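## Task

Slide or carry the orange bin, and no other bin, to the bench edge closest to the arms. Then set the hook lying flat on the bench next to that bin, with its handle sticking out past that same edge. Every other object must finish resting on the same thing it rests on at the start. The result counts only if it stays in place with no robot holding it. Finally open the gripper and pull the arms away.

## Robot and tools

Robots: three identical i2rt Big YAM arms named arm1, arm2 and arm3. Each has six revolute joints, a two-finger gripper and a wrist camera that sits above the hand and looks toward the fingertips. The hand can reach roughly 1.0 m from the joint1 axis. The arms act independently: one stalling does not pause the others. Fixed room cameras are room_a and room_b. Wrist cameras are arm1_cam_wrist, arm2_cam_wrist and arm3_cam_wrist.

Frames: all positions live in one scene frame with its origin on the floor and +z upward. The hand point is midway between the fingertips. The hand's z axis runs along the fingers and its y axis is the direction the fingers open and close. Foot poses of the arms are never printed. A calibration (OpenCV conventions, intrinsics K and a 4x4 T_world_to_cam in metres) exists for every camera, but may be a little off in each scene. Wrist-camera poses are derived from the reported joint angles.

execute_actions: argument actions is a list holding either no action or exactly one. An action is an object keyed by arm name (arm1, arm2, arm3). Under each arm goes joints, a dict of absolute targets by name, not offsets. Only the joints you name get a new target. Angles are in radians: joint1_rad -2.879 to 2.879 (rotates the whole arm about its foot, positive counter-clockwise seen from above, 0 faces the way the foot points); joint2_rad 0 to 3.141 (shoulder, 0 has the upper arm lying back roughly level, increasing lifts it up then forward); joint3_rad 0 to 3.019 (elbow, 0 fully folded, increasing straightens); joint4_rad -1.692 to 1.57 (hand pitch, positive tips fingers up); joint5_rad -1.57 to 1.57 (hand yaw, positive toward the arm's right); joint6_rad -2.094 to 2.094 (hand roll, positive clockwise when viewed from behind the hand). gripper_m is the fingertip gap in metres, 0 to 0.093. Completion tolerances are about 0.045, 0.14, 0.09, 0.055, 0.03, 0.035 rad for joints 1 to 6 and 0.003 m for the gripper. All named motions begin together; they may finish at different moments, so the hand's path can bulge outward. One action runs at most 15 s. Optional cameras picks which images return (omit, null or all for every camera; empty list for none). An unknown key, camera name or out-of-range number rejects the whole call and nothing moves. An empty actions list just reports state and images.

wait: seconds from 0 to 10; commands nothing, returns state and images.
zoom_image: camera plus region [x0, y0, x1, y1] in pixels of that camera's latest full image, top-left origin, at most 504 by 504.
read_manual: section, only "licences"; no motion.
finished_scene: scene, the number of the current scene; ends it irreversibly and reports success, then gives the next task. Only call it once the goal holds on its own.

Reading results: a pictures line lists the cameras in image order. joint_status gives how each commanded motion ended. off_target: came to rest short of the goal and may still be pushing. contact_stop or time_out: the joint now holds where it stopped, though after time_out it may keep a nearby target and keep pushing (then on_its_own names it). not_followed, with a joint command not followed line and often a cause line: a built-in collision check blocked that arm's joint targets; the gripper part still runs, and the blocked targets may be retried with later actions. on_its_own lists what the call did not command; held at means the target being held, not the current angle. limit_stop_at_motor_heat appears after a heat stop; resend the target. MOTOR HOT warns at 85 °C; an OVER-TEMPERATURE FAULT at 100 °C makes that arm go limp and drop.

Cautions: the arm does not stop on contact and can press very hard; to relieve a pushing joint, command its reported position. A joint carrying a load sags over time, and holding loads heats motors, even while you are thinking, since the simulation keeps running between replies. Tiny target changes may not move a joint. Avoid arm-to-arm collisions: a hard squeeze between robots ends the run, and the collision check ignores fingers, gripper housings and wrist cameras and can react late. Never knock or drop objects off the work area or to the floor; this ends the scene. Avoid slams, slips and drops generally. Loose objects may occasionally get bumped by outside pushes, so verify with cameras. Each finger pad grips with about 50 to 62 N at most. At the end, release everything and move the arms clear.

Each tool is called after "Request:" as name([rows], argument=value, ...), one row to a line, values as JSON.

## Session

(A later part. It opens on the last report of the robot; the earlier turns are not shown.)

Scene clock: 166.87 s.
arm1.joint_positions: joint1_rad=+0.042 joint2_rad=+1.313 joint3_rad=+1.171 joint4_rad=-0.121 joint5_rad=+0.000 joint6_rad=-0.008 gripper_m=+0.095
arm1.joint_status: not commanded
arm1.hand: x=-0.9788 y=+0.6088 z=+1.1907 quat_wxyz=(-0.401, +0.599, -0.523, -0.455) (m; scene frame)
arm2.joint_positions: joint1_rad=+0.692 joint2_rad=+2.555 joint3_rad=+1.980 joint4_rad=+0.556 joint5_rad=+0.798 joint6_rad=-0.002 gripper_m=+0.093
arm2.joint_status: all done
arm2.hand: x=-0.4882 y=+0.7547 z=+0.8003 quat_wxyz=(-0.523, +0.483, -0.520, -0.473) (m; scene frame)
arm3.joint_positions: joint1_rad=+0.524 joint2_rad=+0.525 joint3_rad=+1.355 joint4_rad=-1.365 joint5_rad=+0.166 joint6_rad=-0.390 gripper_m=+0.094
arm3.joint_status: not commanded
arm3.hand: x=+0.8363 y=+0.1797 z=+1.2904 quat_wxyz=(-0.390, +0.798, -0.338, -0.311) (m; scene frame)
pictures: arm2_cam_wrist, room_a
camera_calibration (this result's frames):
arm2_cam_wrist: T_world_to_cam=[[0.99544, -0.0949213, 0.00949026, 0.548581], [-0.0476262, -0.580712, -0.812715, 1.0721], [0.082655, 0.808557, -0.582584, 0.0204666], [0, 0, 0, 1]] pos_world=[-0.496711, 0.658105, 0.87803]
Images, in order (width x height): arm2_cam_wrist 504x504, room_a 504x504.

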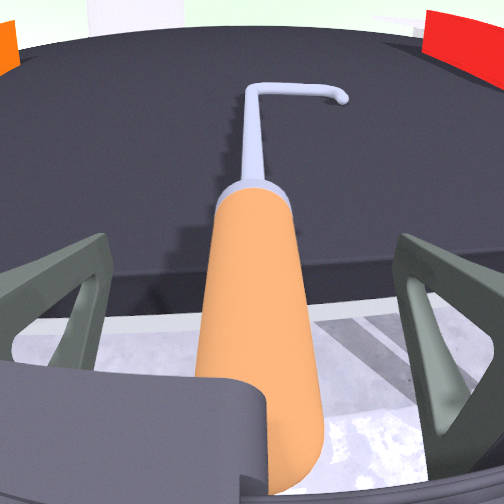

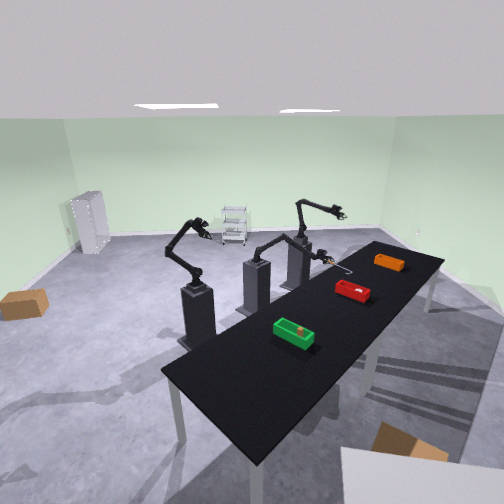

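Request:
execute_actions([
  {"arm2":{"joints":{"joint2_rad":2.1}},"arm1":{"joints":{"joint2_rad":2.2,"joint3_rad":1.695,"joint4_rad":0.885,"joint5_rad":-0.518}}},
], cameras=["room_a"])

Request:
execute_actions([
  {"arm2":{"joints":{"joint1_rad":-0.3,"joint2_rad":0.8,"joint3_rad":1.2,"joint4_rad":-0.8,"joint5_rad":0}}},
], cameras=["room_a"])

Request:
execute_actions([
  {"arm1":{"joints":{"joint1_rad":-0.697,"joint2_rad":2.38}}},
], cameras=["arm1_cam_wrist","room_a"])

Scene clock: 177.03 s.
arm1.joint_positions: joint1_rad=+0.043 joint2_rad=+2.237 joint3_rad=+1.650 joint4_rad=+0.867 joint5_rad=-0.516 joint6_rad=-0.007 gripper_m=+0.095
arm1.joint_status: all done
arm1.hand: x=-1.0945 y=+0.8303 z=+1.0306 quat_wxyz=(-0.395, +0.572, -0.231, -0.681) (m; scene frame)
arm2.joint_positions: joint1_rad=+0.692 joint2_rad=+2.089 joint3_rad=+2.013 joint4_rad=+0.556 joint5_rad=+0.798 joint6_rad=-0.002 gripper_m=+0.093
arm2.joint_status: all done
arm2.hand: x=-0.4431 y=+0.7002 z=+1.2143 quat_wxyz=(-0.513, +0.294, -0.499, -0.634) (m; scene frame)
arm3.joint_positions: joint1_rad=+0.524 joint2_rad=+0.525 joint3_rad=+1.355 joint4_rad=-1.365 joint5_rad=+0.166 joint6_rad=-0.390 gripper_m=+0.094
arm3.joint_status: not commanded
arm3.hand: x=+0.8363 y=+0.1797 z=+1.2904 quat_wxyz=(-0.390, +0.798, -0.338, -0.311) (m; scene frame)
pictures: room_a
Images, in order (width x height): room_a 504x504.

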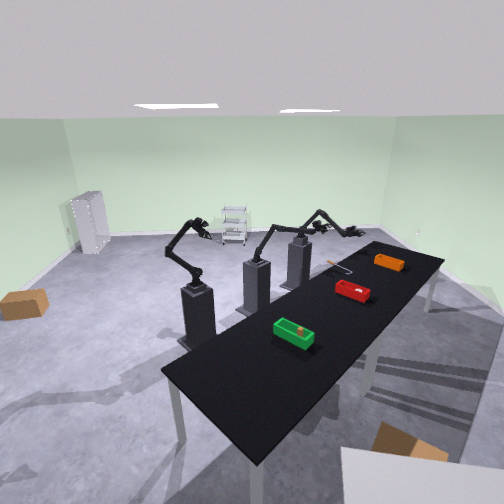

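Scene clock: 178.87 s.
arm1.joint_positions: joint1_rad=+0.043 joint2_rad=+2.237 joint3_rad=+1.650 joint4_rad=+0.867 joint5_rad=-0.516 joint6_rad=-0.007 gripper_m=+0.095
arm1.joint_status: not commanded
arm1.hand: x=-1.0945 y=+0.8303 z=+1.0306 quat_wxyz=(-0.395, +0.572, -0.231, -0.681) (m; scene frame)
arm2.joint_positions: joint1_rad=-0.294 joint2_rad=+0.790 joint3_rad=+1.207 joint4_rad=-0.782 joint5_rad=+0.004 joint6_rad=-0.002 gripper_m=+0.093
arm2.joint_status: all done
arm2.hand: x=+0.1046 y=+0.3650 z=+1.2390 quat_wxyz=(-0.455, +0.495, -0.656, -0.343) (m; scene frame)
arm3.joint_positions: joint1_rad=+0.524 joint2_rad=+0.525 joint3_rad=+1.355 joint4_rad=-1.365 joint5_rad=+0.166 joint6_rad=-0.390 gripper_m=+0.094
arm3.joint_status: not commanded
arm3.hand: x=+0.8363 y=+0.1797 z=+1.2904 quat_wxyz=(-0.390, +0.798, -0.338, -0.311) (m; scene frame)
pictures: room_a
Images, in order (width x height): room_a 504x504.

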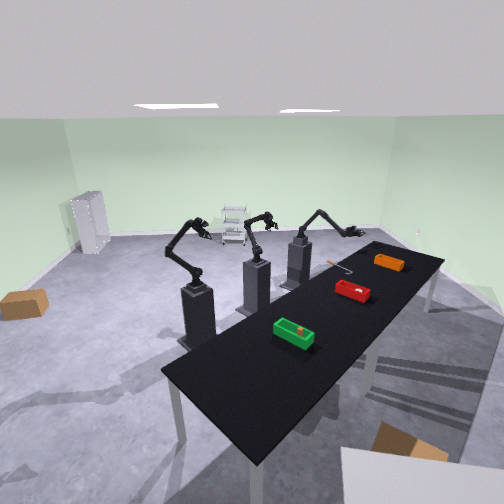

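Scene clock: 180.93 s.
arm1.joint_positions: joint1_rad=-0.695 joint2_rad=+2.410 joint3_rad=+1.663 joint4_rad=+0.873 joint5_rad=-0.518 joint6_rad=-0.005 gripper_m=+0.095
arm1.joint_status: all done
arm1.hand: x=-0.4852 y=+0.7526 z=+0.8943 quat_wxyz=(-0.564, +0.468, -0.478, -0.484) (m; scene frame)
arm2.joint_positions: joint1_rad=-0.294 joint2_rad=+0.790 joint3_rad=+1.207 joint4_rad=-0.782 joint5_rad=+0.004 joint6_rad=-0.002 gripper_m=+0.093
arm2.joint_status: not commanded
arm2.hand: x=+0.1046 y=+0.3650 z=+1.2390 quat_wxyz=(-0.455, +0.495, -0.656, -0.343) (m; scene frame)
arm3.joint_positions: joint1_rad=+0.524 joint2_rad=+0.525 joint3_rad=+1.355 joint4_rad=-1.365 joint5_rad=+0.166 joint6_rad=-0.390 gripper_m=+0.094
arm3.joint_status: not commanded
arm3.hand: x=+0.8363 y=+0.1797 z=+1.2904 quat_wxyz=(-0.390, +0.798, -0.338, -0.311) (m; scene frame)
pictures: arm1_cam_wrist, room_a
camera_calibration (this result's frames):
arm1_cam_wrist: T_world_to_cam=[[0.993053, -0.0854742, 0.0808745, 0.475], [0.0280865, -0.495254, -0.868294, 1.16984], [0.11427, 0.864533, -0.489413, -0.0300357], [0, 0, 0, 1]] pos_world=[-0.501124, 0.645936, 0.962651]
Images, in order (width x height): arm1_cam_wrist 504x504, room_a 504x504.

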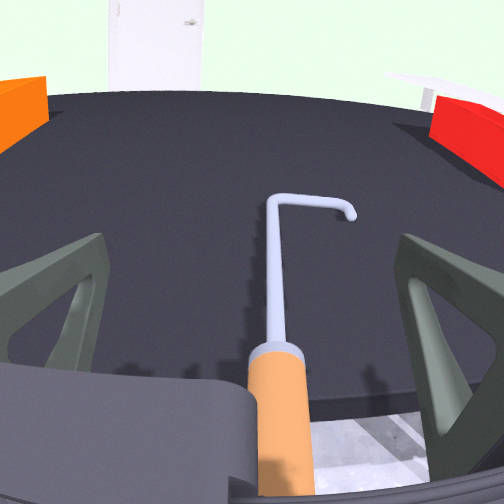

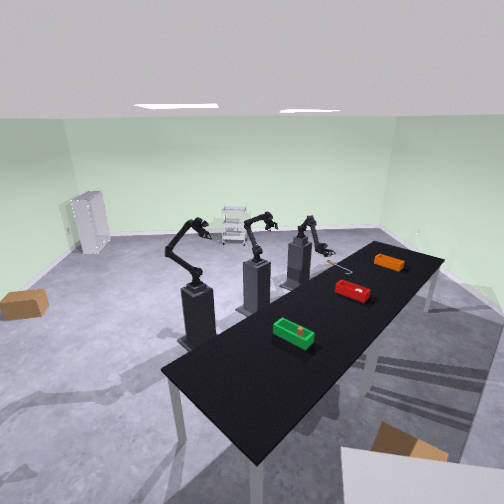

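Request:
execute_actions([
  {"arm1":{"joints":{"joint1_rad":-0.712,"joint2_rad":2.50}}},
], cameras=["arm1_cam_wrist"])

Scene clock: 186.40 s.
arm1.joint_positions: joint1_rad=-0.706 joint2_rad=+2.513 joint3_rad=+1.663 joint4_rad=+0.873 joint5_rad=-0.518 joint6_rad=-0.005 gripper_m=+0.095
arm1.joint_status: all done
arm1.hand: x=-0.4815 y=+0.7415 z=+0.8089 quat_wxyz=(-0.532, +0.474, -0.517, -0.474) (m; scene frame)
arm2.joint_positions: joint1_rad=-0.294 joint2_rad=+0.790 joint3_rad=+1.207 joint4_rad=-0.782 joint5_rad=+0.004 joint6_rad=-0.002 gripper_m=+0.093
arm2.joint_status: not commanded
arm2.hand: x=+0.1046 y=+0.3650 z=+1.2390 quat_wxyz=(-0.455, +0.495, -0.656, -0.343) (m; scene frame)
arm3.joint_positions: joint1_rad=+0.524 joint2_rad=+0.525 joint3_rad=+1.355 joint4_rad=-1.365 joint5_rad=+0.166 joint6_rad=-0.390 gripper_m=+0.094
arm3.joint_status: not commanded
arm3.hand: x=+0.8363 y=+0.1797 z=+1.2904 quat_wxyz=(-0.390, +0.798, -0.338, -0.311) (m; scene frame)
pictures: arm1_cam_wrist
camera_calibration (this result's frames):
arm1_cam_wrist: T_world_to_cam=[[0.995344, -0.0918438, 0.0292331, 0.524909], [-0.0281247, -0.566858, -0.823335, 1.07976], [0.0921893, 0.81868, -0.566802, 0.0233442], [0, 0, 0, 1]] pos_world=[-0.49425, 0.641169, 0.886891]
Images, in order (width x height): arm1_cam_wrist 504x504.

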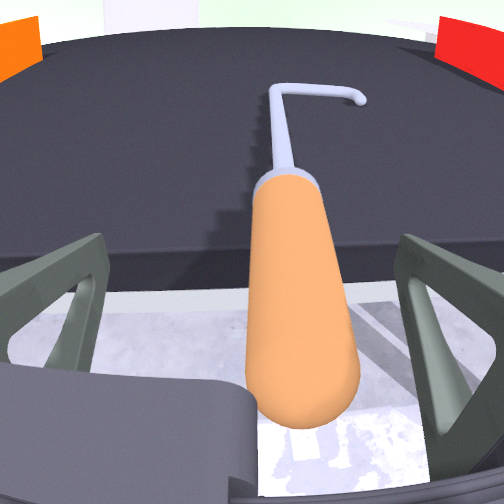

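Request:
execute_actions([
  {"arm1":{"joints":{"joint1_rad":-0.722,"joint2_rad":2.565,"joint3_rad":1.79,"joint4_rad":0.80,"joint5_rad":-0.537}}},
], cameras=["arm1_cam_wrist"])

Scene clock: 191.27 s.
arm1.joint_positions: joint1_rad=-0.716 joint2_rad=+2.552 joint3_rad=+1.741 joint4_rad=+0.807 joint5_rad=-0.535 joint6_rad=-0.005 gripper_m=+0.095
arm1.joint_status: all done
arm1.hand: x=-0.4678 y=+0.7517 z=+0.7990 quat_wxyz=(-0.520, +0.479, -0.525, -0.474) (m; scene frame)
arm2.joint_positions: joint1_rad=-0.294 joint2_rad=+0.790 joint3_rad=+1.207 joint4_rad=-0.782 joint5_rad=+0.004 joint6_rad=-0.002 gripper_m=+0.093
arm2.joint_status: not commanded
arm2.hand: x=+0.1046 y=+0.3650 z=+1.2390 quat_wxyz=(-0.455, +0.495, -0.656, -0.343) (m; scene frame)
arm3.joint_positions: joint1_rad=+0.524 joint2_rad=+0.525 joint3_rad=+1.355 joint4_rad=-1.365 joint5_rad=+0.166 joint6_rad=-0.390 gripper_m=+0.094
arm3.joint_status: not commanded
arm3.hand: x=+0.8363 y=+0.1797 z=+1.2904 quat_wxyz=(-0.390, +0.798, -0.338, -0.311) (m; scene frame)
pictures: arm1_cam_wrist
camera_calibration (this result's frames):
arm1_cam_wrist: T_world_to_cam=[[0.996439, -0.0829868, 0.0149255, 0.517741], [-0.0366697, -0.585902, -0.809552, 1.07707], [0.0759269, 0.806122, -0.586858, 0.0259308], [0, 0, 0, 1]] pos_world=[-0.47837, 0.653119, 0.879434]
Images, in order (width x height): arm1_cam_wrist 504x504.

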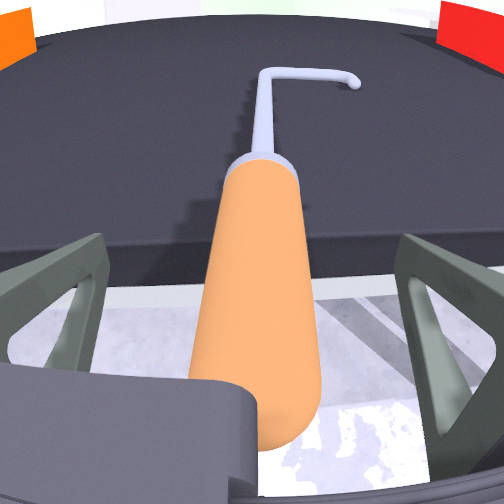

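Request:
execute_actions([
  {"arm1":{"joints":{"joint4_rad":0.85,"gripper_m":0}}},
], cameras=["arm1_cam_wrist"])

Scene clock: 198.97 s.
arm1.joint_positions: joint1_rad=-0.716 joint2_rad=+2.552 joint3_rad=+1.741 joint4_rad=+0.827 joint5_rad=-0.534 joint6_rad=-0.005 gripper_m=+0.029
arm1.joint_status: gripper_m off_target (ended at +0.029, target +0.000); the others done
arm1.hand: x=-0.4669 y=+0.7513 z=+0.8030 quat_wxyz=(-0.528, +0.476, -0.519, -0.475) (m; scene frame)
arm2.joint_positions: joint1_rad=-0.294 joint2_rad=+0.790 joint3_rad=+1.207 joint4_rad=-0.782 joint5_rad=+0.004 joint6_rad=-0.002 gripper_m=+0.093
arm2.joint_status: not commanded
arm2.hand: x=+0.1046 y=+0.3650 z=+1.2390 quat_wxyz=(-0.455, +0.495, -0.656, -0.343) (m; scene frame)
arm3.joint_positions: joint1_rad=+0.524 joint2_rad=+0.525 joint3_rad=+1.355 joint4_rad=-1.365 joint5_rad=+0.166 joint6_rad=-0.390 gripper_m=+0.094
arm3.joint_status: not commanded
arm3.hand: x=+0.8363 y=+0.1797 z=+1.2904 quat_wxyz=(-0.390, +0.798, -0.338, -0.311) (m; scene frame)
pictures: arm1_cam_wrist
camera_calibration (this result's frames):
arm1_cam_wrist: T_world_to_cam=[[0.99599, -0.0859589, 0.0248098, 0.510837], [-0.0290214, -0.572717, -0.819239, 1.08161], [0.0846299, 0.815234, -0.572915, 0.0145298], [0, 0, 0, 1]] pos_world=[-0.478628, 0.651521, 0.881745]
Images, in order (width x height): arm1_cam_wrist 504x504.

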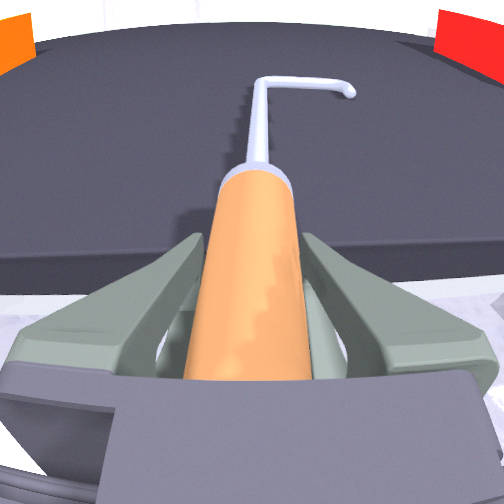

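Request:
execute_actions([
  {"arm1":{"joints":{"joint4_rad":0.96,"joint6_rad":0.75}}},
], cameras=["arm1_cam_wrist","room_a"])

Scene clock: 202.97 s.
arm1.joint_positions: joint1_rad=-0.724 joint2_rad=+2.578 joint3_rad=+1.742 joint4_rad=+0.943 joint5_rad=-0.530 joint6_rad=+0.722 gripper_m=+0.029
arm1.joint_status: all done
arm1.hand: x=-0.4630 y=+0.7446 z=+0.8083 quat_wxyz=(-0.355, +0.262, -0.623, -0.646) (m; scene frame)
arm2.joint_positions: joint1_rad=-0.294 joint2_rad=+0.790 joint3_rad=+1.207 joint4_rad=-0.782 joint5_rad=+0.004 joint6_rad=-0.002 gripper_m=+0.093
arm2.joint_status: not commanded
arm2.hand: x=+0.1046 y=+0.3650 z=+1.2390 quat_wxyz=(-0.455, +0.495, -0.656, -0.343) (m; scene frame)
arm3.joint_positions: joint1_rad=+0.524 joint2_rad=+0.525 joint3_rad=+1.355 joint4_rad=-1.365 joint5_rad=+0.166 joint6_rad=-0.390 gripper_m=+0.094
arm3.joint_status: not commanded
arm3.hand: x=+0.8363 y=+0.1797 z=+1.2904 quat_wxyz=(-0.390, +0.798, -0.338, -0.311) (m; scene frame)
pictures: arm1_cam_wrist, room_a
camera_calibration (this result's frames):
arm1_cam_wrist: T_world_to_cam=[[0.794723, -0.0206852, -0.60662, 0.874854], [-0.544338, -0.466453, -0.697222, 0.665806], [-0.268537, 0.884304, -0.38196, -0.346561], [0, 0, 0, 1]] pos_world=[-0.425908, 0.635129, 0.862546]
Images, in order (width x height): arm1_cam_wrist 504x504, room_a 504x504.

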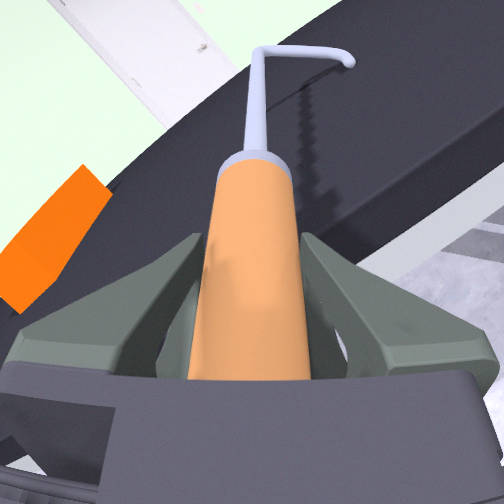

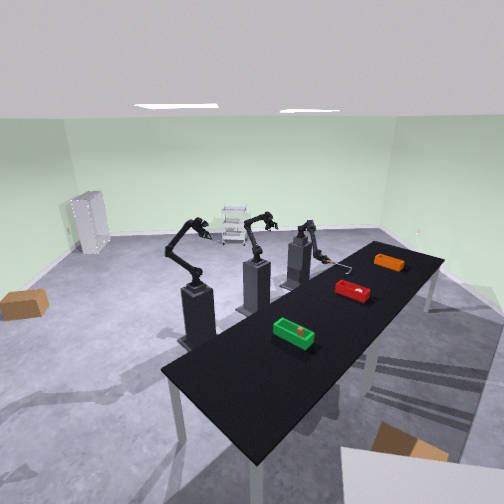

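Request:
execute_actions([
  {"arm1":{"joints":{"joint2_rad":2.50,"joint6_rad":1.6}}},
], cameras=["arm1_cam_wrist","room_a"])

Scene clock: 207.83 s.
arm1.joint_positions: joint1_rad=-0.726 joint2_rad=+2.548 joint3_rad=+1.742 joint4_rad=+0.948 joint5_rad=-0.527 joint6_rad=+1.574 gripper_m=+0.029
arm1.joint_status: all done
arm1.hand: x=-0.4594 y=+0.7462 z=+0.8341 quat_wxyz=(-0.064, -0.014, -0.665, -0.744) (m; scene frame)
arm2.joint_positions: joint1_rad=-0.294 joint2_rad=+0.790 joint3_rad=+1.207 joint4_rad=-0.782 joint5_rad=+0.004 joint6_rad=-0.002 gripper_m=+0.093
arm2.joint_status: not commanded
arm2.hand: x=+0.1046 y=+0.3650 z=+1.2390 quat_wxyz=(-0.455, +0.495, -0.656, -0.343) (m; scene frame)
arm3.joint_positions: joint1_rad=+0.524 joint2_rad=+0.525 joint3_rad=+1.355 joint4_rad=-1.365 joint5_rad=+0.166 joint6_rad=-0.390 gripper_m=+0.094
arm3.joint_status: not commanded
arm3.hand: x=+0.8363 y=+0.1797 z=+1.2904 quat_wxyz=(-0.390, +0.798, -0.338, -0.311) (m; scene frame)
pictures: arm1_cam_wrist, room_a
camera_calibration (this result's frames):
arm1_cam_wrist: T_world_to_cam=[[0.0932778, 0.115958, -0.988864, 0.78234], [-0.86785, -0.477324, -0.137836, 0.0794381], [-0.487992, 0.871043, 0.0561108, -0.79344], [0, 0, 0, 1]] pos_world=[-0.391227, 0.638319, 0.829099]
Images, in order (width x height): arm1_cam_wrist 504x504, room_a 504x504.

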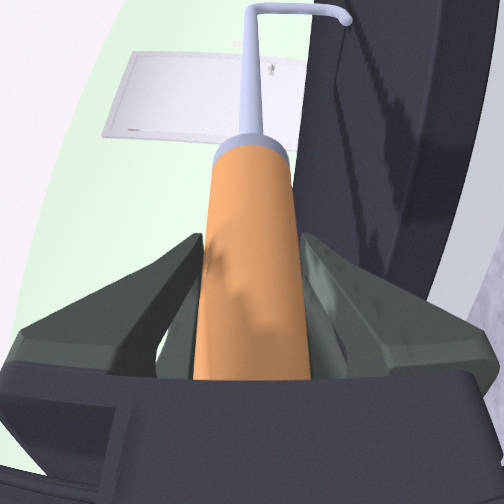

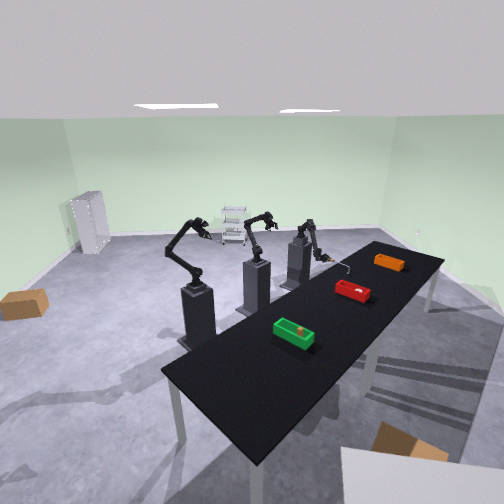

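Request:
execute_actions([
  {"arm1":{"joints":{"joint2_rad":2.33}}},
], cameras=["arm1_cam_wrist","room_a"])

Scene clock: 211.33 s.
arm1.joint_positions: joint1_rad=-0.725 joint2_rad=+2.383 joint3_rad=+1.742 joint4_rad=+0.930 joint5_rad=-0.540 joint6_rad=+1.601 gripper_m=+0.029
arm1.joint_status: all done
arm1.hand: x=-0.4593 y=+0.7511 z=+0.9689 quat_wxyz=(-0.078, +0.012, -0.616, -0.783) (m; scene frame)
arm2.joint_positions: joint1_rad=-0.294 joint2_rad=+0.790 joint3_rad=+1.207 joint4_rad=-0.782 joint5_rad=+0.004 joint6_rad=-0.002 gripper_m=+0.093
arm2.joint_status: not commanded
arm2.hand: x=+0.1046 y=+0.3650 z=+1.2390 quat_wxyz=(-0.455, +0.495, -0.656, -0.343) (m; scene frame)
arm3.joint_positions: joint1_rad=+0.524 joint2_rad=+0.525 joint3_rad=+1.355 joint4_rad=-1.365 joint5_rad=+0.166 joint6_rad=-0.390 gripper_m=+0.094
arm3.joint_status: not commanded
arm3.hand: x=+0.8363 y=+0.1797 z=+1.2904 quat_wxyz=(-0.390, +0.798, -0.338, -0.311) (m; scene frame)
pictures: arm1_cam_wrist, room_a
camera_calibration (this result's frames):
arm1_cam_wrist: T_world_to_cam=[[0.152177, 0.235212, -0.959957, 0.824544], [-0.846982, -0.469536, -0.249315, 0.212237], [-0.509376, 0.851006, 0.127768, -0.869464], [0, 0, 0, 1]] pos_world=[-0.3886, 0.645629, 0.95553]
Images, in order (width x height): arm1_cam_wrist 504x504, room_a 504x504.

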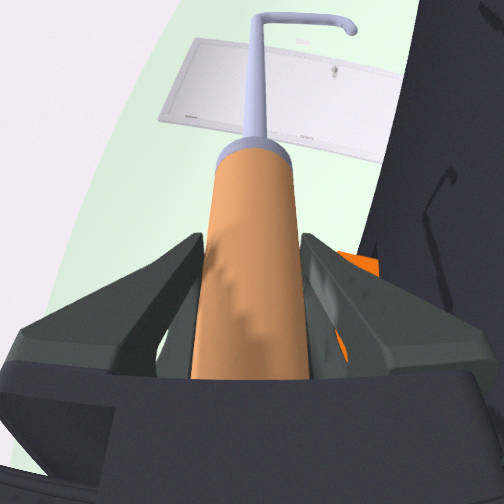

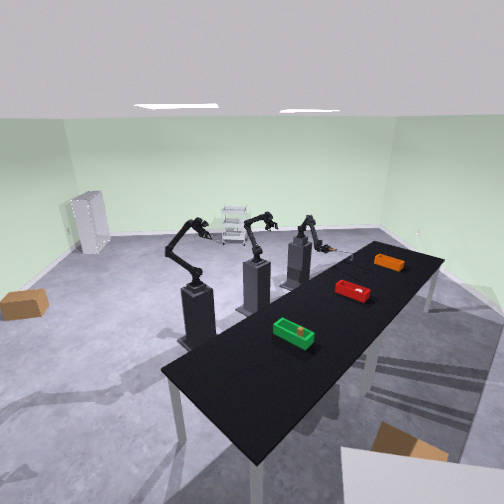

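Request:
execute_actions([
  {"arm1":{"joints":{"joint1_rad":-0.118,"joint2_rad":2.2,"joint5_rad":-0.185,"joint4_rad":0.8,"joint6_rad":1.57}}},
], cameras=["arm1_cam_wrist"])

Request:
execute_actions([
  {"arm1":{"joints":{"joint4_rad":0.53}}},
], cameras=["arm1_cam_wrist","room_a","room_b"])

Scene clock: 223.60 s.
arm1.joint_positions: joint1_rad=-0.112 joint2_rad=+2.280 joint3_rad=+1.742 joint4_rad=+0.772 joint5_rad=-0.188 joint6_rad=+1.551 gripper_m=+0.029
arm1.joint_status: all done
arm1.hand: x=-0.9109 y=+0.8911 z=+1.0276 quat_wxyz=(+0.042, +0.071, -0.619, -0.781) (m; scene frame)
arm2.joint_positions: joint1_rad=-0.294 joint2_rad=+0.790 joint3_rad=+1.207 joint4_rad=-0.782 joint5_rad=+0.004 joint6_rad=-0.002 gripper_m=+0.093
arm2.joint_status: not commanded
arm2.hand: x=+0.1046 y=+0.3650 z=+1.2390 quat_wxyz=(-0.455, +0.495, -0.656, -0.343) (m; scene frame)
arm3.joint_positions: joint1_rad=+0.524 joint2_rad=+0.525 joint3_rad=+1.355 joint4_rad=-1.365 joint5_rad=+0.166 joint6_rad=-0.390 gripper_m=+0.094
arm3.joint_status: not commanded
arm3.hand: x=+0.8363 y=+0.1797 z=+1.2904 quat_wxyz=(-0.390, +0.798, -0.338, -0.311) (m; scene frame)
pictures: arm1_cam_wrist
camera_calibration (this result's frames):
arm1_cam_wrist: T_world_to_cam=[[0.0357727, 0.241671, -0.969699, 0.814847], [-0.709539, -0.677165, -0.19494, 0.164417], [-0.703758, 0.695013, 0.147251, -1.28426], [0, 0, 0, 1]] pos_world=[-0.816295, 0.806987, 1.01131]
Images, in order (width x height): arm1_cam_wrist 504x504.

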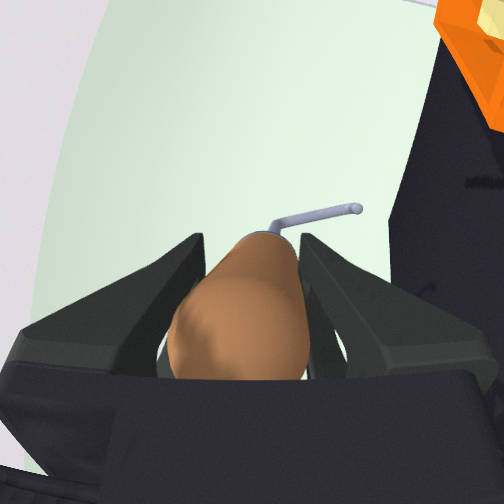

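Scene clock: 224.57 s.
arm1.joint_positions: joint1_rad=-0.112 joint2_rad=+2.280 joint3_rad=+1.742 joint4_rad=+0.508 joint5_rad=-0.186 joint6_rad=+1.549 gripper_m=+0.029
arm1.joint_status: all done
arm1.hand: x=-0.9107 y=+0.8973 z=+0.9640 quat_wxyz=(+0.052, +0.062, -0.716, -0.693) (m; scene frame)
arm2.joint_positions: joint1_rad=-0.294 joint2_rad=+0.790 joint3_rad=+1.207 joint4_rad=-0.782 joint5_rad=+0.004 joint6_rad=-0.002 gripper_m=+0.093
arm2.joint_status: not commanded
arm2.hand: x=+0.1046 y=+0.3650 z=+1.2390 quat_wxyz=(-0.455, +0.495, -0.656, -0.343) (m; scene frame)
arm3.joint_positions: joint1_rad=+0.524 joint2_rad=+0.525 joint3_rad=+1.355 joint4_rad=-1.365 joint5_rad=+0.166 joint6_rad=-0.390 gripper_m=+0.094
arm3.joint_status: not commanded
arm3.hand: x=+0.8363 y=+0.1797 z=+1.2904 quat_wxyz=(-0.390, +0.798, -0.338, -0.311) (m; scene frame)
pictures: arm1_cam_wrist, room_a, room_b
camera_calibration (this result's frames):
arm1_cam_wrist: T_world_to_cam=[[0.0307249, -0.0194565, -0.999338, 1.00993], [-0.71091, -0.703236, -0.00816556, -0.00147498], [-0.702612, 0.710691, -0.0354387, -1.11594], [0, 0, 0, 1]] pos_world=[-0.816152, 0.811702, 0.9697]
Images, in order (width x height): arm1_cam_wrist 504x504, room_a 504x504, room_b 504x504.

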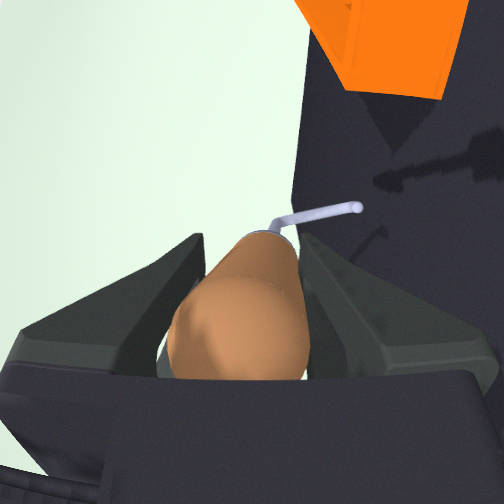

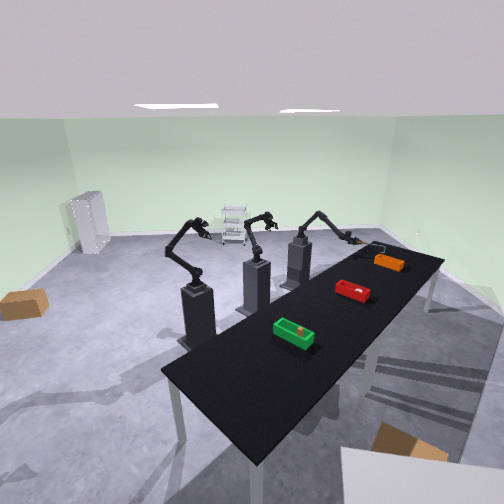

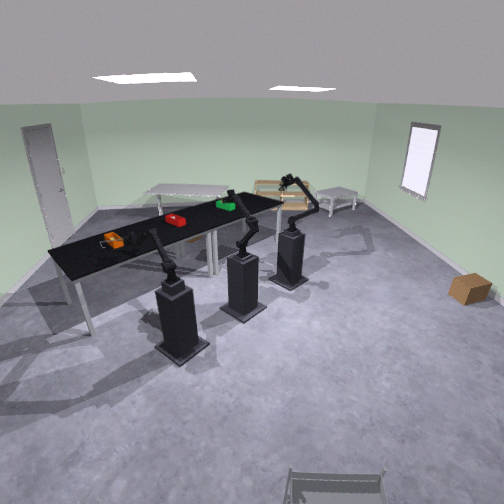

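Request:
execute_actions([
  {"arm1":{"joints":{"joint3_rad":2.08,"joint4_rad":0.28}}},
], cameras=["arm1_cam_wrist"])

Request:
execute_actions([
  {"arm1":{"joints":{"joint1_rad":-0.2}}},
], cameras=["arm1_cam_wrist"])

Scene clock: 237.80 s.
arm1.joint_positions: joint1_rad=-0.112 joint2_rad=+2.261 joint3_rad=+2.001 joint4_rad=+0.257 joint5_rad=-0.185 joint6_rad=+1.546 gripper_m=+0.029
arm1.joint_status: all done
arm1.hand: x=-0.9092 y=+0.9345 z=+1.0736 quat_wxyz=(+0.049, +0.064, -0.707, -0.703) (m; scene frame)
arm2.joint_positions: joint1_rad=-0.294 joint2_rad=+0.790 joint3_rad=+1.207 joint4_rad=-0.782 joint5_rad=+0.004 joint6_rad=-0.002 gripper_m=+0.093
arm2.joint_status: not commanded
arm2.hand: x=+0.1046 y=+0.3650 z=+1.2390 quat_wxyz=(-0.455, +0.495, -0.656, -0.343) (m; scene frame)
arm3.joint_positions: joint1_rad=+0.524 joint2_rad=+0.525 joint3_rad=+1.355 joint4_rad=-1.365 joint5_rad=+0.166 joint6_rad=-0.390 gripper_m=+0.094
arm3.joint_status: not commanded
arm3.hand: x=+0.8363 y=+0.1797 z=+1.2904 quat_wxyz=(-0.390, +0.798, -0.338, -0.311) (m; scene frame)
pictures: arm1_cam_wrist
camera_calibration (this result's frames):
arm1_cam_wrist: T_world_to_cam=[[0.0344146, 0.00766879, -0.999378, 1.09824], [-0.71166, -0.701887, -0.0298927, 0.0479681], [-0.70168, 0.712247, -0.0186976, -1.156], [0, 0, 0, 1]] pos_world=[-0.814803, 0.848605, 1.07738]
Images, in order (width x height): arm1_cam_wrist 504x504.

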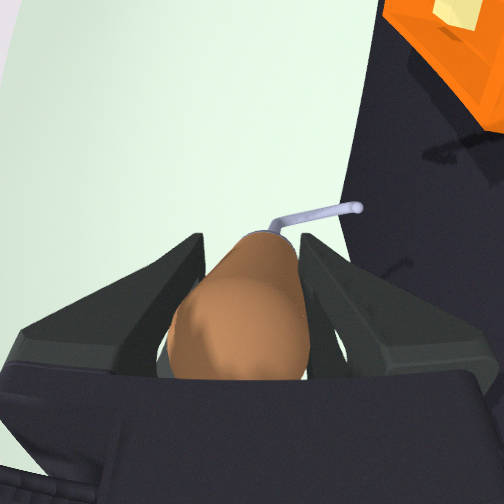

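Scene clock: 239.20 s.
arm1.joint_positions: joint1_rad=-0.199 joint2_rad=+2.261 joint3_rad=+2.001 joint4_rad=+0.257 joint5_rad=-0.185 joint6_rad=+1.546 gripper_m=+0.029
arm1.joint_status: all done
arm1.hand: x=-0.8285 y=+0.9317 z=+1.0734 quat_wxyz=(+0.018, +0.033, -0.709, -0.704) (m; scene frame)
arm2.joint_positions: joint1_rad=-0.294 joint2_rad=+0.790 joint3_rad=+1.207 joint4_rad=-0.782 joint5_rad=+0.004 joint6_rad=-0.002 gripper_m=+0.093
arm2.joint_status: not commanded
arm2.hand: x=+0.1046 y=+0.3650 z=+1.2390 quat_wxyz=(-0.455, +0.495, -0.656, -0.343) (m; scene frame)
arm3.joint_positions: joint1_rad=+0.524 joint2_rad=+0.525 joint3_rad=+1.355 joint4_rad=-1.365 joint5_rad=+0.166 joint6_rad=-0.390 gripper_m=+0.094
arm3.joint_status: not commanded
arm3.hand: x=+0.8363 y=+0.1797 z=+1.2904 quat_wxyz=(-0.390, +0.798, -0.338, -0.311) (m; scene frame)
pictures: arm1_cam_wrist
camera_calibration (this result's frames):
arm1_cam_wrist: T_world_to_cam=[[0.0354009, 0.00432581, -0.999364, 1.09914], [-0.770169, -0.637132, -0.0300399, -0.00521409], [-0.636856, 0.770743, -0.0192234, -1.09761], [0, 0, 0, 1]] pos_world=[-0.741948, 0.837901, 1.07719]
Images, in order (width x height): arm1_cam_wrist 504x504.

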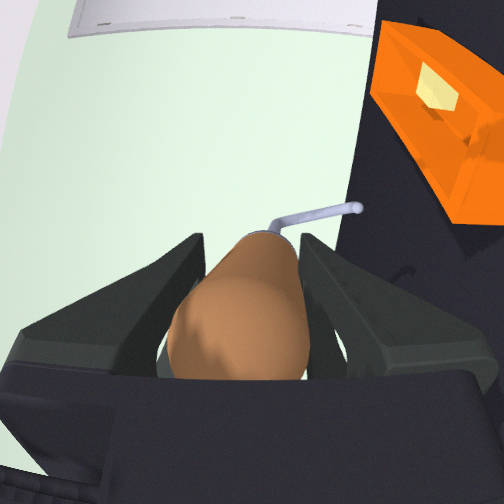

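Request:
execute_actions([
  {"arm1":{"joints":{"joint5_rad":-0.09,"joint1_rad":-0.235}}},
], cameras=["arm1_cam_wrist"])

Scene clock: 241.97 s.
arm1.joint_positions: joint1_rad=-0.241 joint2_rad=+2.261 joint3_rad=+2.001 joint4_rad=+0.257 joint5_rad=-0.088 joint6_rad=+1.546 gripper_m=+0.029
arm1.joint_status: all done
arm1.hand: x=-0.7736 y=+0.9276 z=+1.0732 quat_wxyz=(-0.030, -0.015, -0.710, -0.704) (m; scene frame)
arm2.joint_positions: joint1_rad=-0.294 joint2_rad=+0.790 joint3_rad=+1.207 joint4_rad=-0.782 joint5_rad=+0.004 joint6_rad=-0.002 gripper_m=+0.093
arm2.joint_status: not commanded
arm2.hand: x=+0.1046 y=+0.3650 z=+1.2390 quat_wxyz=(-0.455, +0.495, -0.656, -0.343) (m; scene frame)
arm3.joint_positions: joint1_rad=+0.524 joint2_rad=+0.525 joint3_rad=+1.355 joint4_rad=-1.365 joint5_rad=+0.166 joint6_rad=-0.390 gripper_m=+0.094
arm3.joint_status: not commanded
arm3.hand: x=+0.8363 y=+0.1797 z=+1.2904 quat_wxyz=(-0.390, +0.798, -0.338, -0.311) (m; scene frame)
pictures: arm1_cam_wrist
camera_calibration (this result's frames):
arm1_cam_wrist: T_world_to_cam=[[0.0365838, -0.00112987, -0.99933, 1.10299], [-0.850312, -0.525393, -0.0305345, -0.130651], [-0.525006, 0.850859, -0.0201816, -1.04625], [0, 0, 0, 1]] pos_world=[-0.700733, 0.822814, 1.07715]
Images, in order (width x height): arm1_cam_wrist 504x504.

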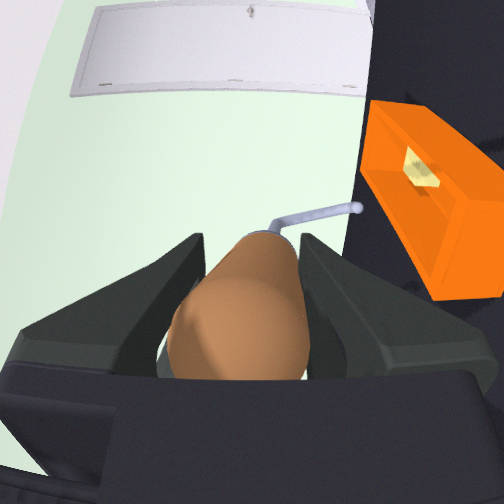

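Request:
execute_actions([
  {"arm1":{"joints":{"joint2_rad":2.36,"joint4_rad":0.40,"joint1_rad":-0.225}}},
], cameras=["arm1_cam_wrist","room_b"])

Scene clock: 252.97 s.
arm1.joint_positions: joint1_rad=-0.230 joint2_rad=+2.440 joint3_rad=+2.006 joint4_rad=+0.355 joint5_rad=-0.089 joint6_rad=+1.548 gripper_m=+0.029
arm1.joint_status: all done
arm1.hand: x=-0.7817 y=+0.9442 z=+0.9352 quat_wxyz=(-0.022, -0.015, -0.736, -0.676) (m; scene frame)
arm2.joint_positions: joint1_rad=-0.294 joint2_rad=+0.790 joint3_rad=+1.207 joint4_rad=-0.782 joint5_rad=+0.004 joint6_rad=-0.002 gripper_m=+0.093
arm2.joint_status: not commanded
arm2.hand: x=+0.1046 y=+0.3650 z=+1.2390 quat_wxyz=(-0.455, +0.495, -0.656, -0.343) (m; scene frame)
arm3.joint_positions: joint1_rad=+0.524 joint2_rad=+0.525 joint3_rad=+1.355 joint4_rad=-1.365 joint5_rad=+0.166 joint6_rad=-0.390 gripper_m=+0.094
arm3.joint_status: not commanded
arm3.hand: x=+0.8363 y=+0.1797 z=+1.2904 quat_wxyz=(-0.390, +0.798, -0.338, -0.311) (m; scene frame)
pictures: arm1_cam_wrist, room_b
camera_calibration (this result's frames):
arm1_cam_wrist: T_world_to_cam=[[0.0241283, -0.0763752, -0.996787, 1.02434], [-0.84424, -0.53557, 0.0206003, -0.166513], [-0.535422, 0.84103, -0.0774014, -1.0128], [0, 0, 0, 1]] pos_world=[-0.707567, 0.840849, 0.946092]
Images, in order (width x height): arm1_cam_wrist 504x504, room_b 504x504.

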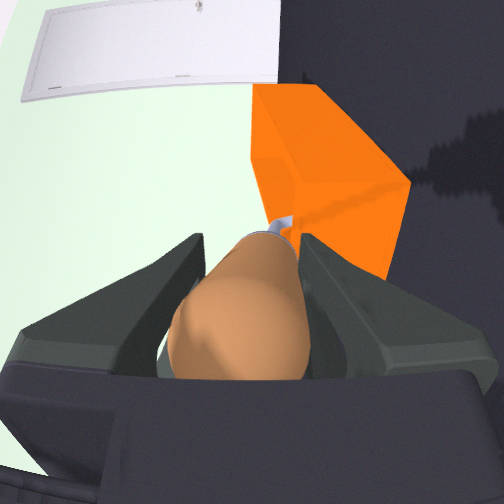

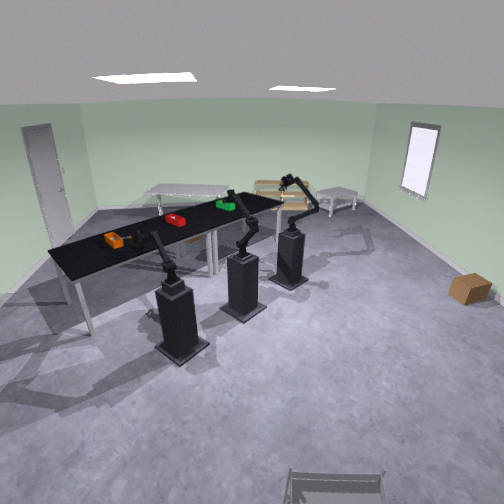

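Request:
execute_actions([
  {"arm1":{"joints":{"joint1_rad":-0.185,"joint2_rad":2.30,"joint3_rad":1.78,"joint4_rad":0.65,"joint5_rad":-0.04}}},
], cameras=["arm1_cam_wrist","room_b"])

Scene clock: 264.87 s.
arm1.joint_positions: joint1_rad=-0.186 joint2_rad=+2.371 joint3_rad=+1.757 joint4_rad=+0.602 joint5_rad=-0.035 joint6_rad=+1.550 gripper_m=+0.029
arm1.joint_status: all done
arm1.hand: x=-0.8191 y=+0.9009 z=+0.9153 quat_wxyz=(-0.028, -0.016, -0.713, -0.700) (m; scene frame)
arm2.joint_positions: joint1_rad=-0.294 joint2_rad=+0.790 joint3_rad=+1.207 joint4_rad=-0.782 joint5_rad=+0.004 joint6_rad=-0.002 gripper_m=+0.093
arm2.joint_status: not commanded
arm2.hand: x=+0.1046 y=+0.3650 z=+1.2390 quat_wxyz=(-0.455, +0.495, -0.656, -0.343) (m; scene frame)
arm3.joint_positions: joint1_rad=+0.524 joint2_rad=+0.525 joint3_rad=+1.355 joint4_rad=-1.365 joint5_rad=+0.166 joint6_rad=-0.390 gripper_m=+0.094
arm3.joint_status: not commanded
arm3.hand: x=+0.8363 y=+0.1797 z=+1.2904 quat_wxyz=(-0.390, +0.798, -0.338, -0.311) (m; scene frame)
pictures: arm1_cam_wrist, room_b
camera_calibration (this result's frames):
arm1_cam_wrist: T_world_to_cam=[[0.0323489, -0.0103397, -0.999423, 0.951746], [-0.849428, -0.527245, -0.0220392, -0.193611], [-0.526713, 0.849651, -0.0258386, -1.04575], [0, 0, 0, 1]] pos_world=[-0.746059, 0.796286, 0.91991]
Images, in order (width x height): arm1_cam_wrist 504x504, room_b 504x504.

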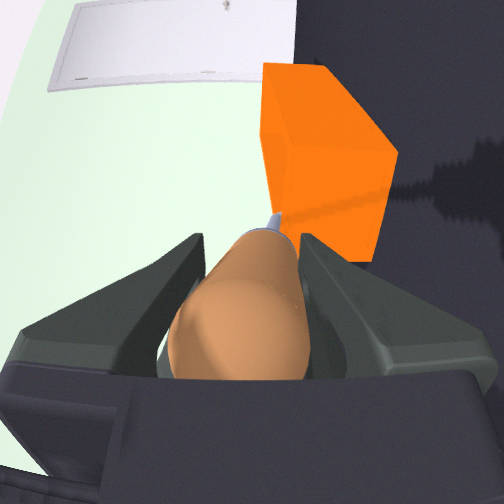

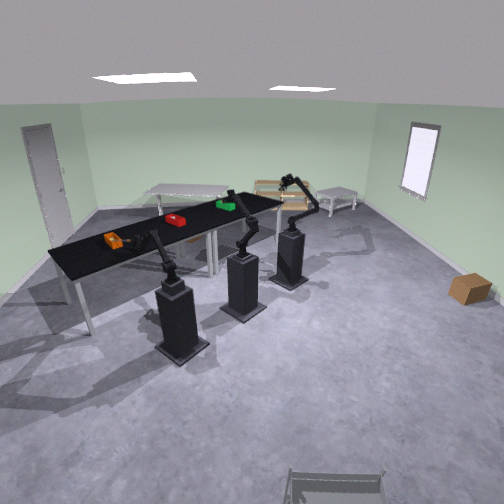

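Request:
execute_actions([
  {"arm1":{"joints":{"joint1_rad":-0.17,"joint2_rad":2.19,"joint3_rad":1.58,"joint4_rad":0.76,"joint5_rad":0.06}}},
], cameras=["arm1_cam_wrist","room_b"])

Scene clock: 267.93 s.
arm1.joint_positions: joint1_rad=-0.174 joint2_rad=+2.278 joint3_rad=+1.565 joint4_rad=+0.705 joint5_rad=+0.060 joint6_rad=+1.550 gripper_m=+0.029
arm1.joint_status: all done
arm1.hand: x=-0.8173 y=+0.8556 z=+0.9153 quat_wxyz=(-0.058, -0.045, -0.710, -0.700) (m; scene frame)
arm2.joint_positions: joint1_rad=-0.294 joint2_rad=+0.790 joint3_rad=+1.207 joint4_rad=-0.782 joint5_rad=+0.004 joint6_rad=-0.002 gripper_m=+0.093
arm2.joint_status: not commanded
arm2.hand: x=+0.1046 y=+0.3650 z=+1.2390 quat_wxyz=(-0.455, +0.495, -0.656, -0.343) (m; scene frame)
arm3.joint_positions: joint1_rad=+0.524 joint2_rad=+0.525 joint3_rad=+1.355 joint4_rad=-1.365 joint5_rad=+0.166 joint6_rad=-0.390 gripper_m=+0.094
arm3.joint_status: not commanded
arm3.hand: x=+0.8363 y=+0.1797 z=+1.2904 quat_wxyz=(-0.390, +0.798, -0.338, -0.311) (m; scene frame)
pictures: arm1_cam_wrist, room_b
camera_calibration (this result's frames):
arm1_cam_wrist: T_world_to_cam=[[0.0332945, -0.00925999, -0.999403, 0.951083], [-0.890243, -0.454775, -0.0254441, -0.308216], [-0.454268, 0.890558, -0.0233851, -0.984358], [0, 0, 0, 1]] pos_world=[-0.753215, 0.745266, 0.919653]
Images, in order (width x height): arm1_cam_wrist 504x504, room_b 504x504.

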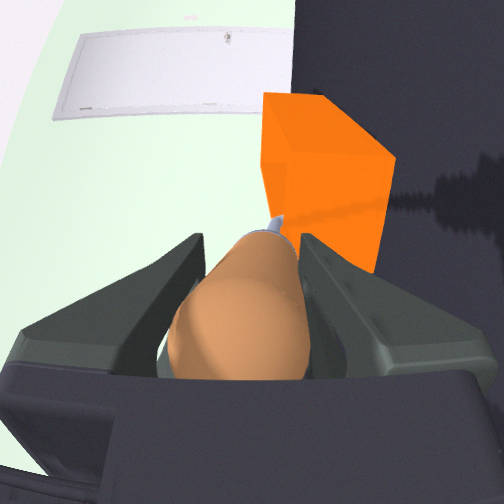

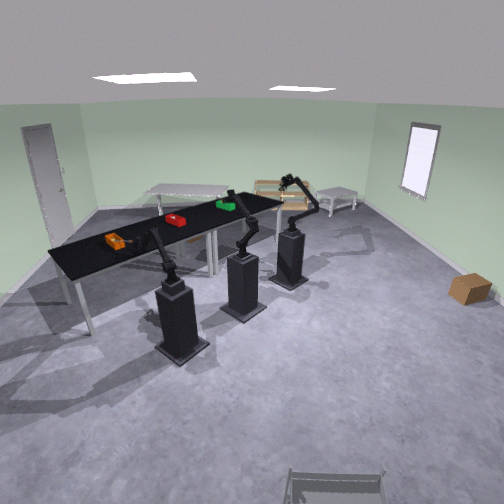

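Request:
execute_actions([
  {"arm1":{"joints":{"joint1_rad":-0.192,"joint2_rad":2.01,"joint3_rad":1.215,"joint4_rad":0.945,"joint5_rad":0.04}}},
], cameras=["arm1_cam_wrist"])

Request:
execute_actions([
  {"arm1":{"joints":{"joint1_rad":-0.21,"joint2_rad":1.87,"joint3_rad":0.915,"joint4_rad":1.095,"joint5_rad":0.02}}},
], cameras=["arm1_cam_wrist","room_b","room_a"])

Scene clock: 279.57 s.
arm1.joint_positions: joint1_rad=-0.187 joint2_rad=+2.054 joint3_rad=+1.212 joint4_rad=+0.916 joint5_rad=+0.042 joint6_rad=+1.558 gripper_m=+0.029
arm1.joint_status: all done
arm1.hand: x=-0.8186 y=+0.7590 z=+0.9608 quat_wxyz=(-0.054, -0.046, -0.681, -0.729) (m; scene frame)
arm2.joint_positions: joint1_rad=-0.294 joint2_rad=+0.790 joint3_rad=+1.207 joint4_rad=-0.782 joint5_rad=+0.004 joint6_rad=-0.002 gripper_m=+0.093
arm2.joint_status: not commanded
arm2.hand: x=+0.1046 y=+0.3650 z=+1.2390 quat_wxyz=(-0.455, +0.495, -0.656, -0.343) (m; scene frame)
arm3.joint_positions: joint1_rad=+0.524 joint2_rad=+0.525 joint3_rad=+1.355 joint4_rad=-1.365 joint5_rad=+0.166 joint6_rad=-0.390 gripper_m=+0.094
arm3.joint_status: not commanded
arm3.hand: x=+0.8363 y=+0.1797 z=+1.2904 quat_wxyz=(-0.390, +0.798, -0.338, -0.311) (m; scene frame)
pictures: arm1_cam_wrist
camera_calibration (this result's frames):
arm1_cam_wrist: T_world_to_cam=[[0.0330178, 0.0736147, -0.99674, 0.930019], [-0.887988, -0.455523, -0.0630582, -0.313547], [-0.45868, 0.887175, 0.0503286, -0.969656], [0, 0, 0, 1]] pos_world=[-0.753895, 0.648963, 0.956017]
Images, in order (width x height): arm1_cam_wrist 504x504.

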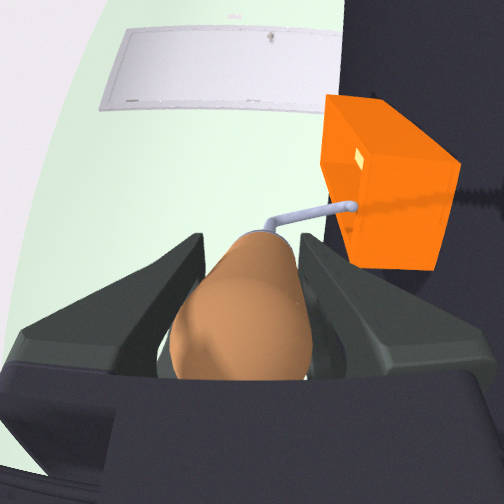

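Scene clock: 280.63 s.
arm1.joint_positions: joint1_rad=-0.206 joint2_rad=+1.925 joint3_rad=+0.890 joint4_rad=+1.044 joint5_rad=+0.021 joint6_rad=+1.550 gripper_m=+0.029
arm1.joint_status: all done
arm1.hand: x=-0.8197 y=+0.6586 z=+0.9297 quat_wxyz=(-0.056, -0.043, -0.705, -0.706) (m; scene frame)
arm2.joint_positions: joint1_rad=-0.294 joint2_rad=+0.790 joint3_rad=+1.207 joint4_rad=-0.782 joint5_rad=+0.004 joint6_rad=-0.002 gripper_m=+0.093
arm2.joint_status: not commanded
arm2.hand: x=+0.1046 y=+0.3650 z=+1.2390 quat_wxyz=(-0.455, +0.495, -0.656, -0.343) (m; scene frame)
arm3.joint_positions: joint1_rad=+0.524 joint2_rad=+0.525 joint3_rad=+1.355 joint4_rad=-1.365 joint5_rad=+0.166 joint6_rad=-0.390 gripper_m=+0.094
arm3.joint_status: not commanded
arm3.hand: x=+0.8363 y=+0.1797 z=+1.2904 quat_wxyz=(-0.390, +0.798, -0.338, -0.311) (m; scene frame)
pictures: arm1_cam_wrist, room_a, room_b
camera_calibration (this result's frames):
arm1_cam_wrist: T_world_to_cam=[[0.0350019, 0.00767726, -0.999358, 0.953897], [-0.887071, -0.460335, -0.0346055, -0.384775], [-0.460305, 0.887712, -0.00930231, -0.825792], [0, 0, 0, 1]] pos_world=[-0.754826, 0.548617, 0.932287]
Images, in order (width x height): arm1_cam_wrist 504x504, room_a 504x504, room_b 504x504.

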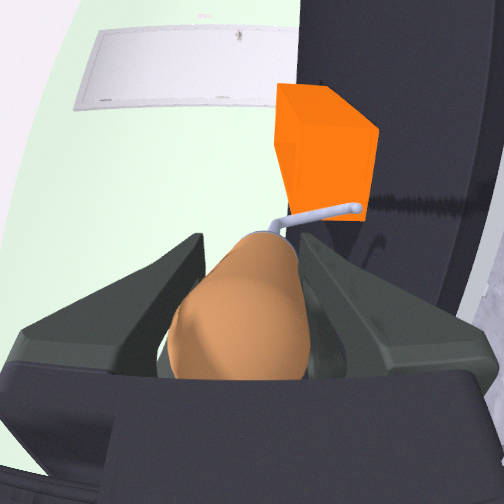

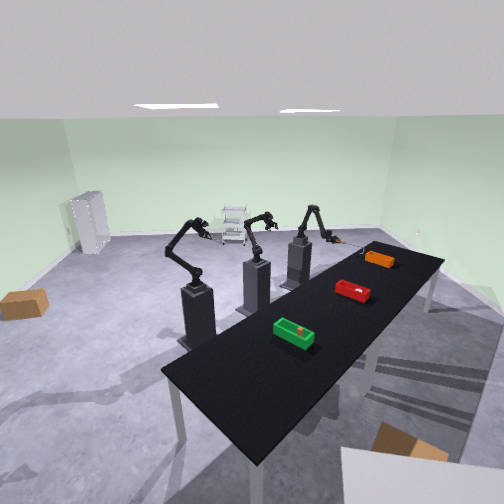

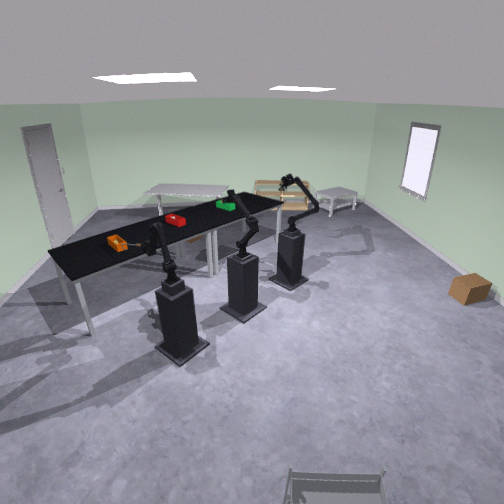

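Request:
execute_actions([
  {"arm1":{"joints":{"joint1_rad":-0.178,"joint3_rad":1.52,"joint4_rad":0.52,"joint5_rad":0.055}}},
], cameras=["arm1_cam_wrist"])

Scene clock: 290.77 s.
arm1.joint_positions: joint1_rad=-0.181 joint2_rad=+1.925 joint3_rad=+1.446 joint4_rad=+0.495 joint5_rad=+0.055 joint6_rad=+1.544 gripper_m=+0.029
arm1.joint_status: all done
arm1.hand: x=-0.8164 y=+0.8037 z=+1.0832 quat_wxyz=(-0.061, -0.044, -0.702, -0.708) (m; scene frame)
arm2.joint_positions: joint1_rad=-0.294 joint2_rad=+0.790 joint3_rad=+1.207 joint4_rad=-0.782 joint5_rad=+0.004 joint6_rad=-0.002 gripper_m=+0.093
arm2.joint_status: not commanded
arm2.hand: x=+0.1046 y=+0.3650 z=+1.2390 quat_wxyz=(-0.455, +0.495, -0.656, -0.343) (m; scene frame)
arm3.joint_positions: joint1_rad=+0.524 joint2_rad=+0.525 joint3_rad=+1.355 joint4_rad=-1.365 joint5_rad=+0.166 joint6_rad=-0.390 gripper_m=+0.094
arm3.joint_status: not commanded
arm3.hand: x=+0.8363 y=+0.1797 z=+1.2904 quat_wxyz=(-0.390, +0.798, -0.338, -0.311) (m; scene frame)
pictures: arm1_cam_wrist
camera_calibration (this result's frames):
arm1_cam_wrist: T_world_to_cam=[[0.0407668, 0.0137786, -0.999074, 1.1056], [-0.891053, -0.451896, -0.0425914, -0.311078], [-0.452064, 0.891964, -0.00614488, -0.95178], [0, 0, 0, 1]] pos_world=[-0.752525, 0.693145, 1.08548]
Images, in order (width x height): arm1_cam_wrist 504x504.

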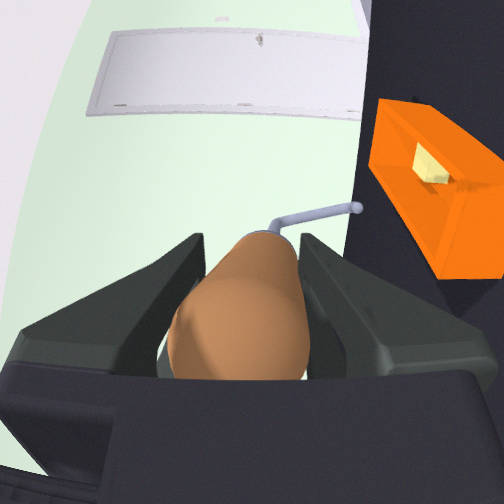

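Request:
execute_actions([
  {"arm1":{"joints":{"joint2_rad":2.06,"joint3_rad":1.50,"joint4_rad":0.68}}},
], cameras=["arm1_cam_wrist"])

Scene clock: 296.43 s.
arm1.joint_positions: joint1_rad=-0.181 joint2_rad=+2.134 joint3_rad=+1.446 joint4_rad=+0.630 joint5_rad=+0.056 joint6_rad=+1.545 gripper_m=+0.029
arm1.joint_status: all done
arm1.hand: x=-0.8148 y=+0.8232 z=+0.9504 quat_wxyz=(-0.060, -0.045, -0.728, -0.682) (m; scene frame)
arm2.joint_positions: joint1_rad=-0.294 joint2_rad=+0.790 joint3_rad=+1.207 joint4_rad=-0.782 joint5_rad=+0.004 joint6_rad=-0.002 gripper_m=+0.093
arm2.joint_status: not commanded
arm2.hand: x=+0.1046 y=+0.3650 z=+1.2390 quat_wxyz=(-0.455, +0.495, -0.656, -0.343) (m; scene frame)
arm3.joint_positions: joint1_rad=+0.524 joint2_rad=+0.525 joint3_rad=+1.355 joint4_rad=-1.365 joint5_rad=+0.166 joint6_rad=-0.390 gripper_m=+0.094
arm3.joint_status: not commanded
arm3.hand: x=+0.8363 y=+0.1797 z=+1.2904 quat_wxyz=(-0.390, +0.798, -0.338, -0.311) (m; scene frame)
pictures: arm1_cam_wrist
camera_calibration (this result's frames):
arm1_cam_wrist: T_world_to_cam=[[0.0334615, -0.0601644, -0.997627, 1.02612], [-0.891473, -0.453066, -0.00257769, -0.343931], [-0.451836, 0.889444, -0.0687952, -0.907454], [0, 0, 0, 1]] pos_world=[-0.750962, 0.713042, 0.960368]
Images, in order (width x height): arm1_cam_wrist 504x504.

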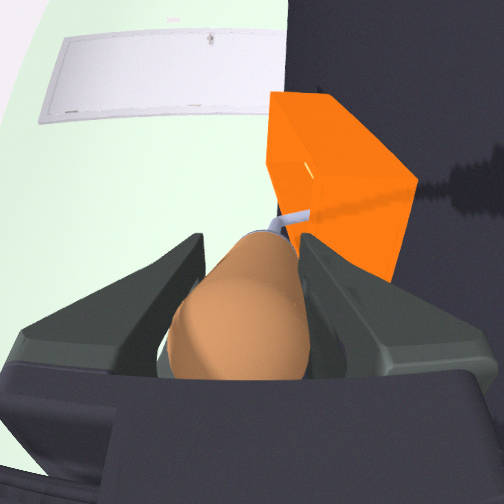

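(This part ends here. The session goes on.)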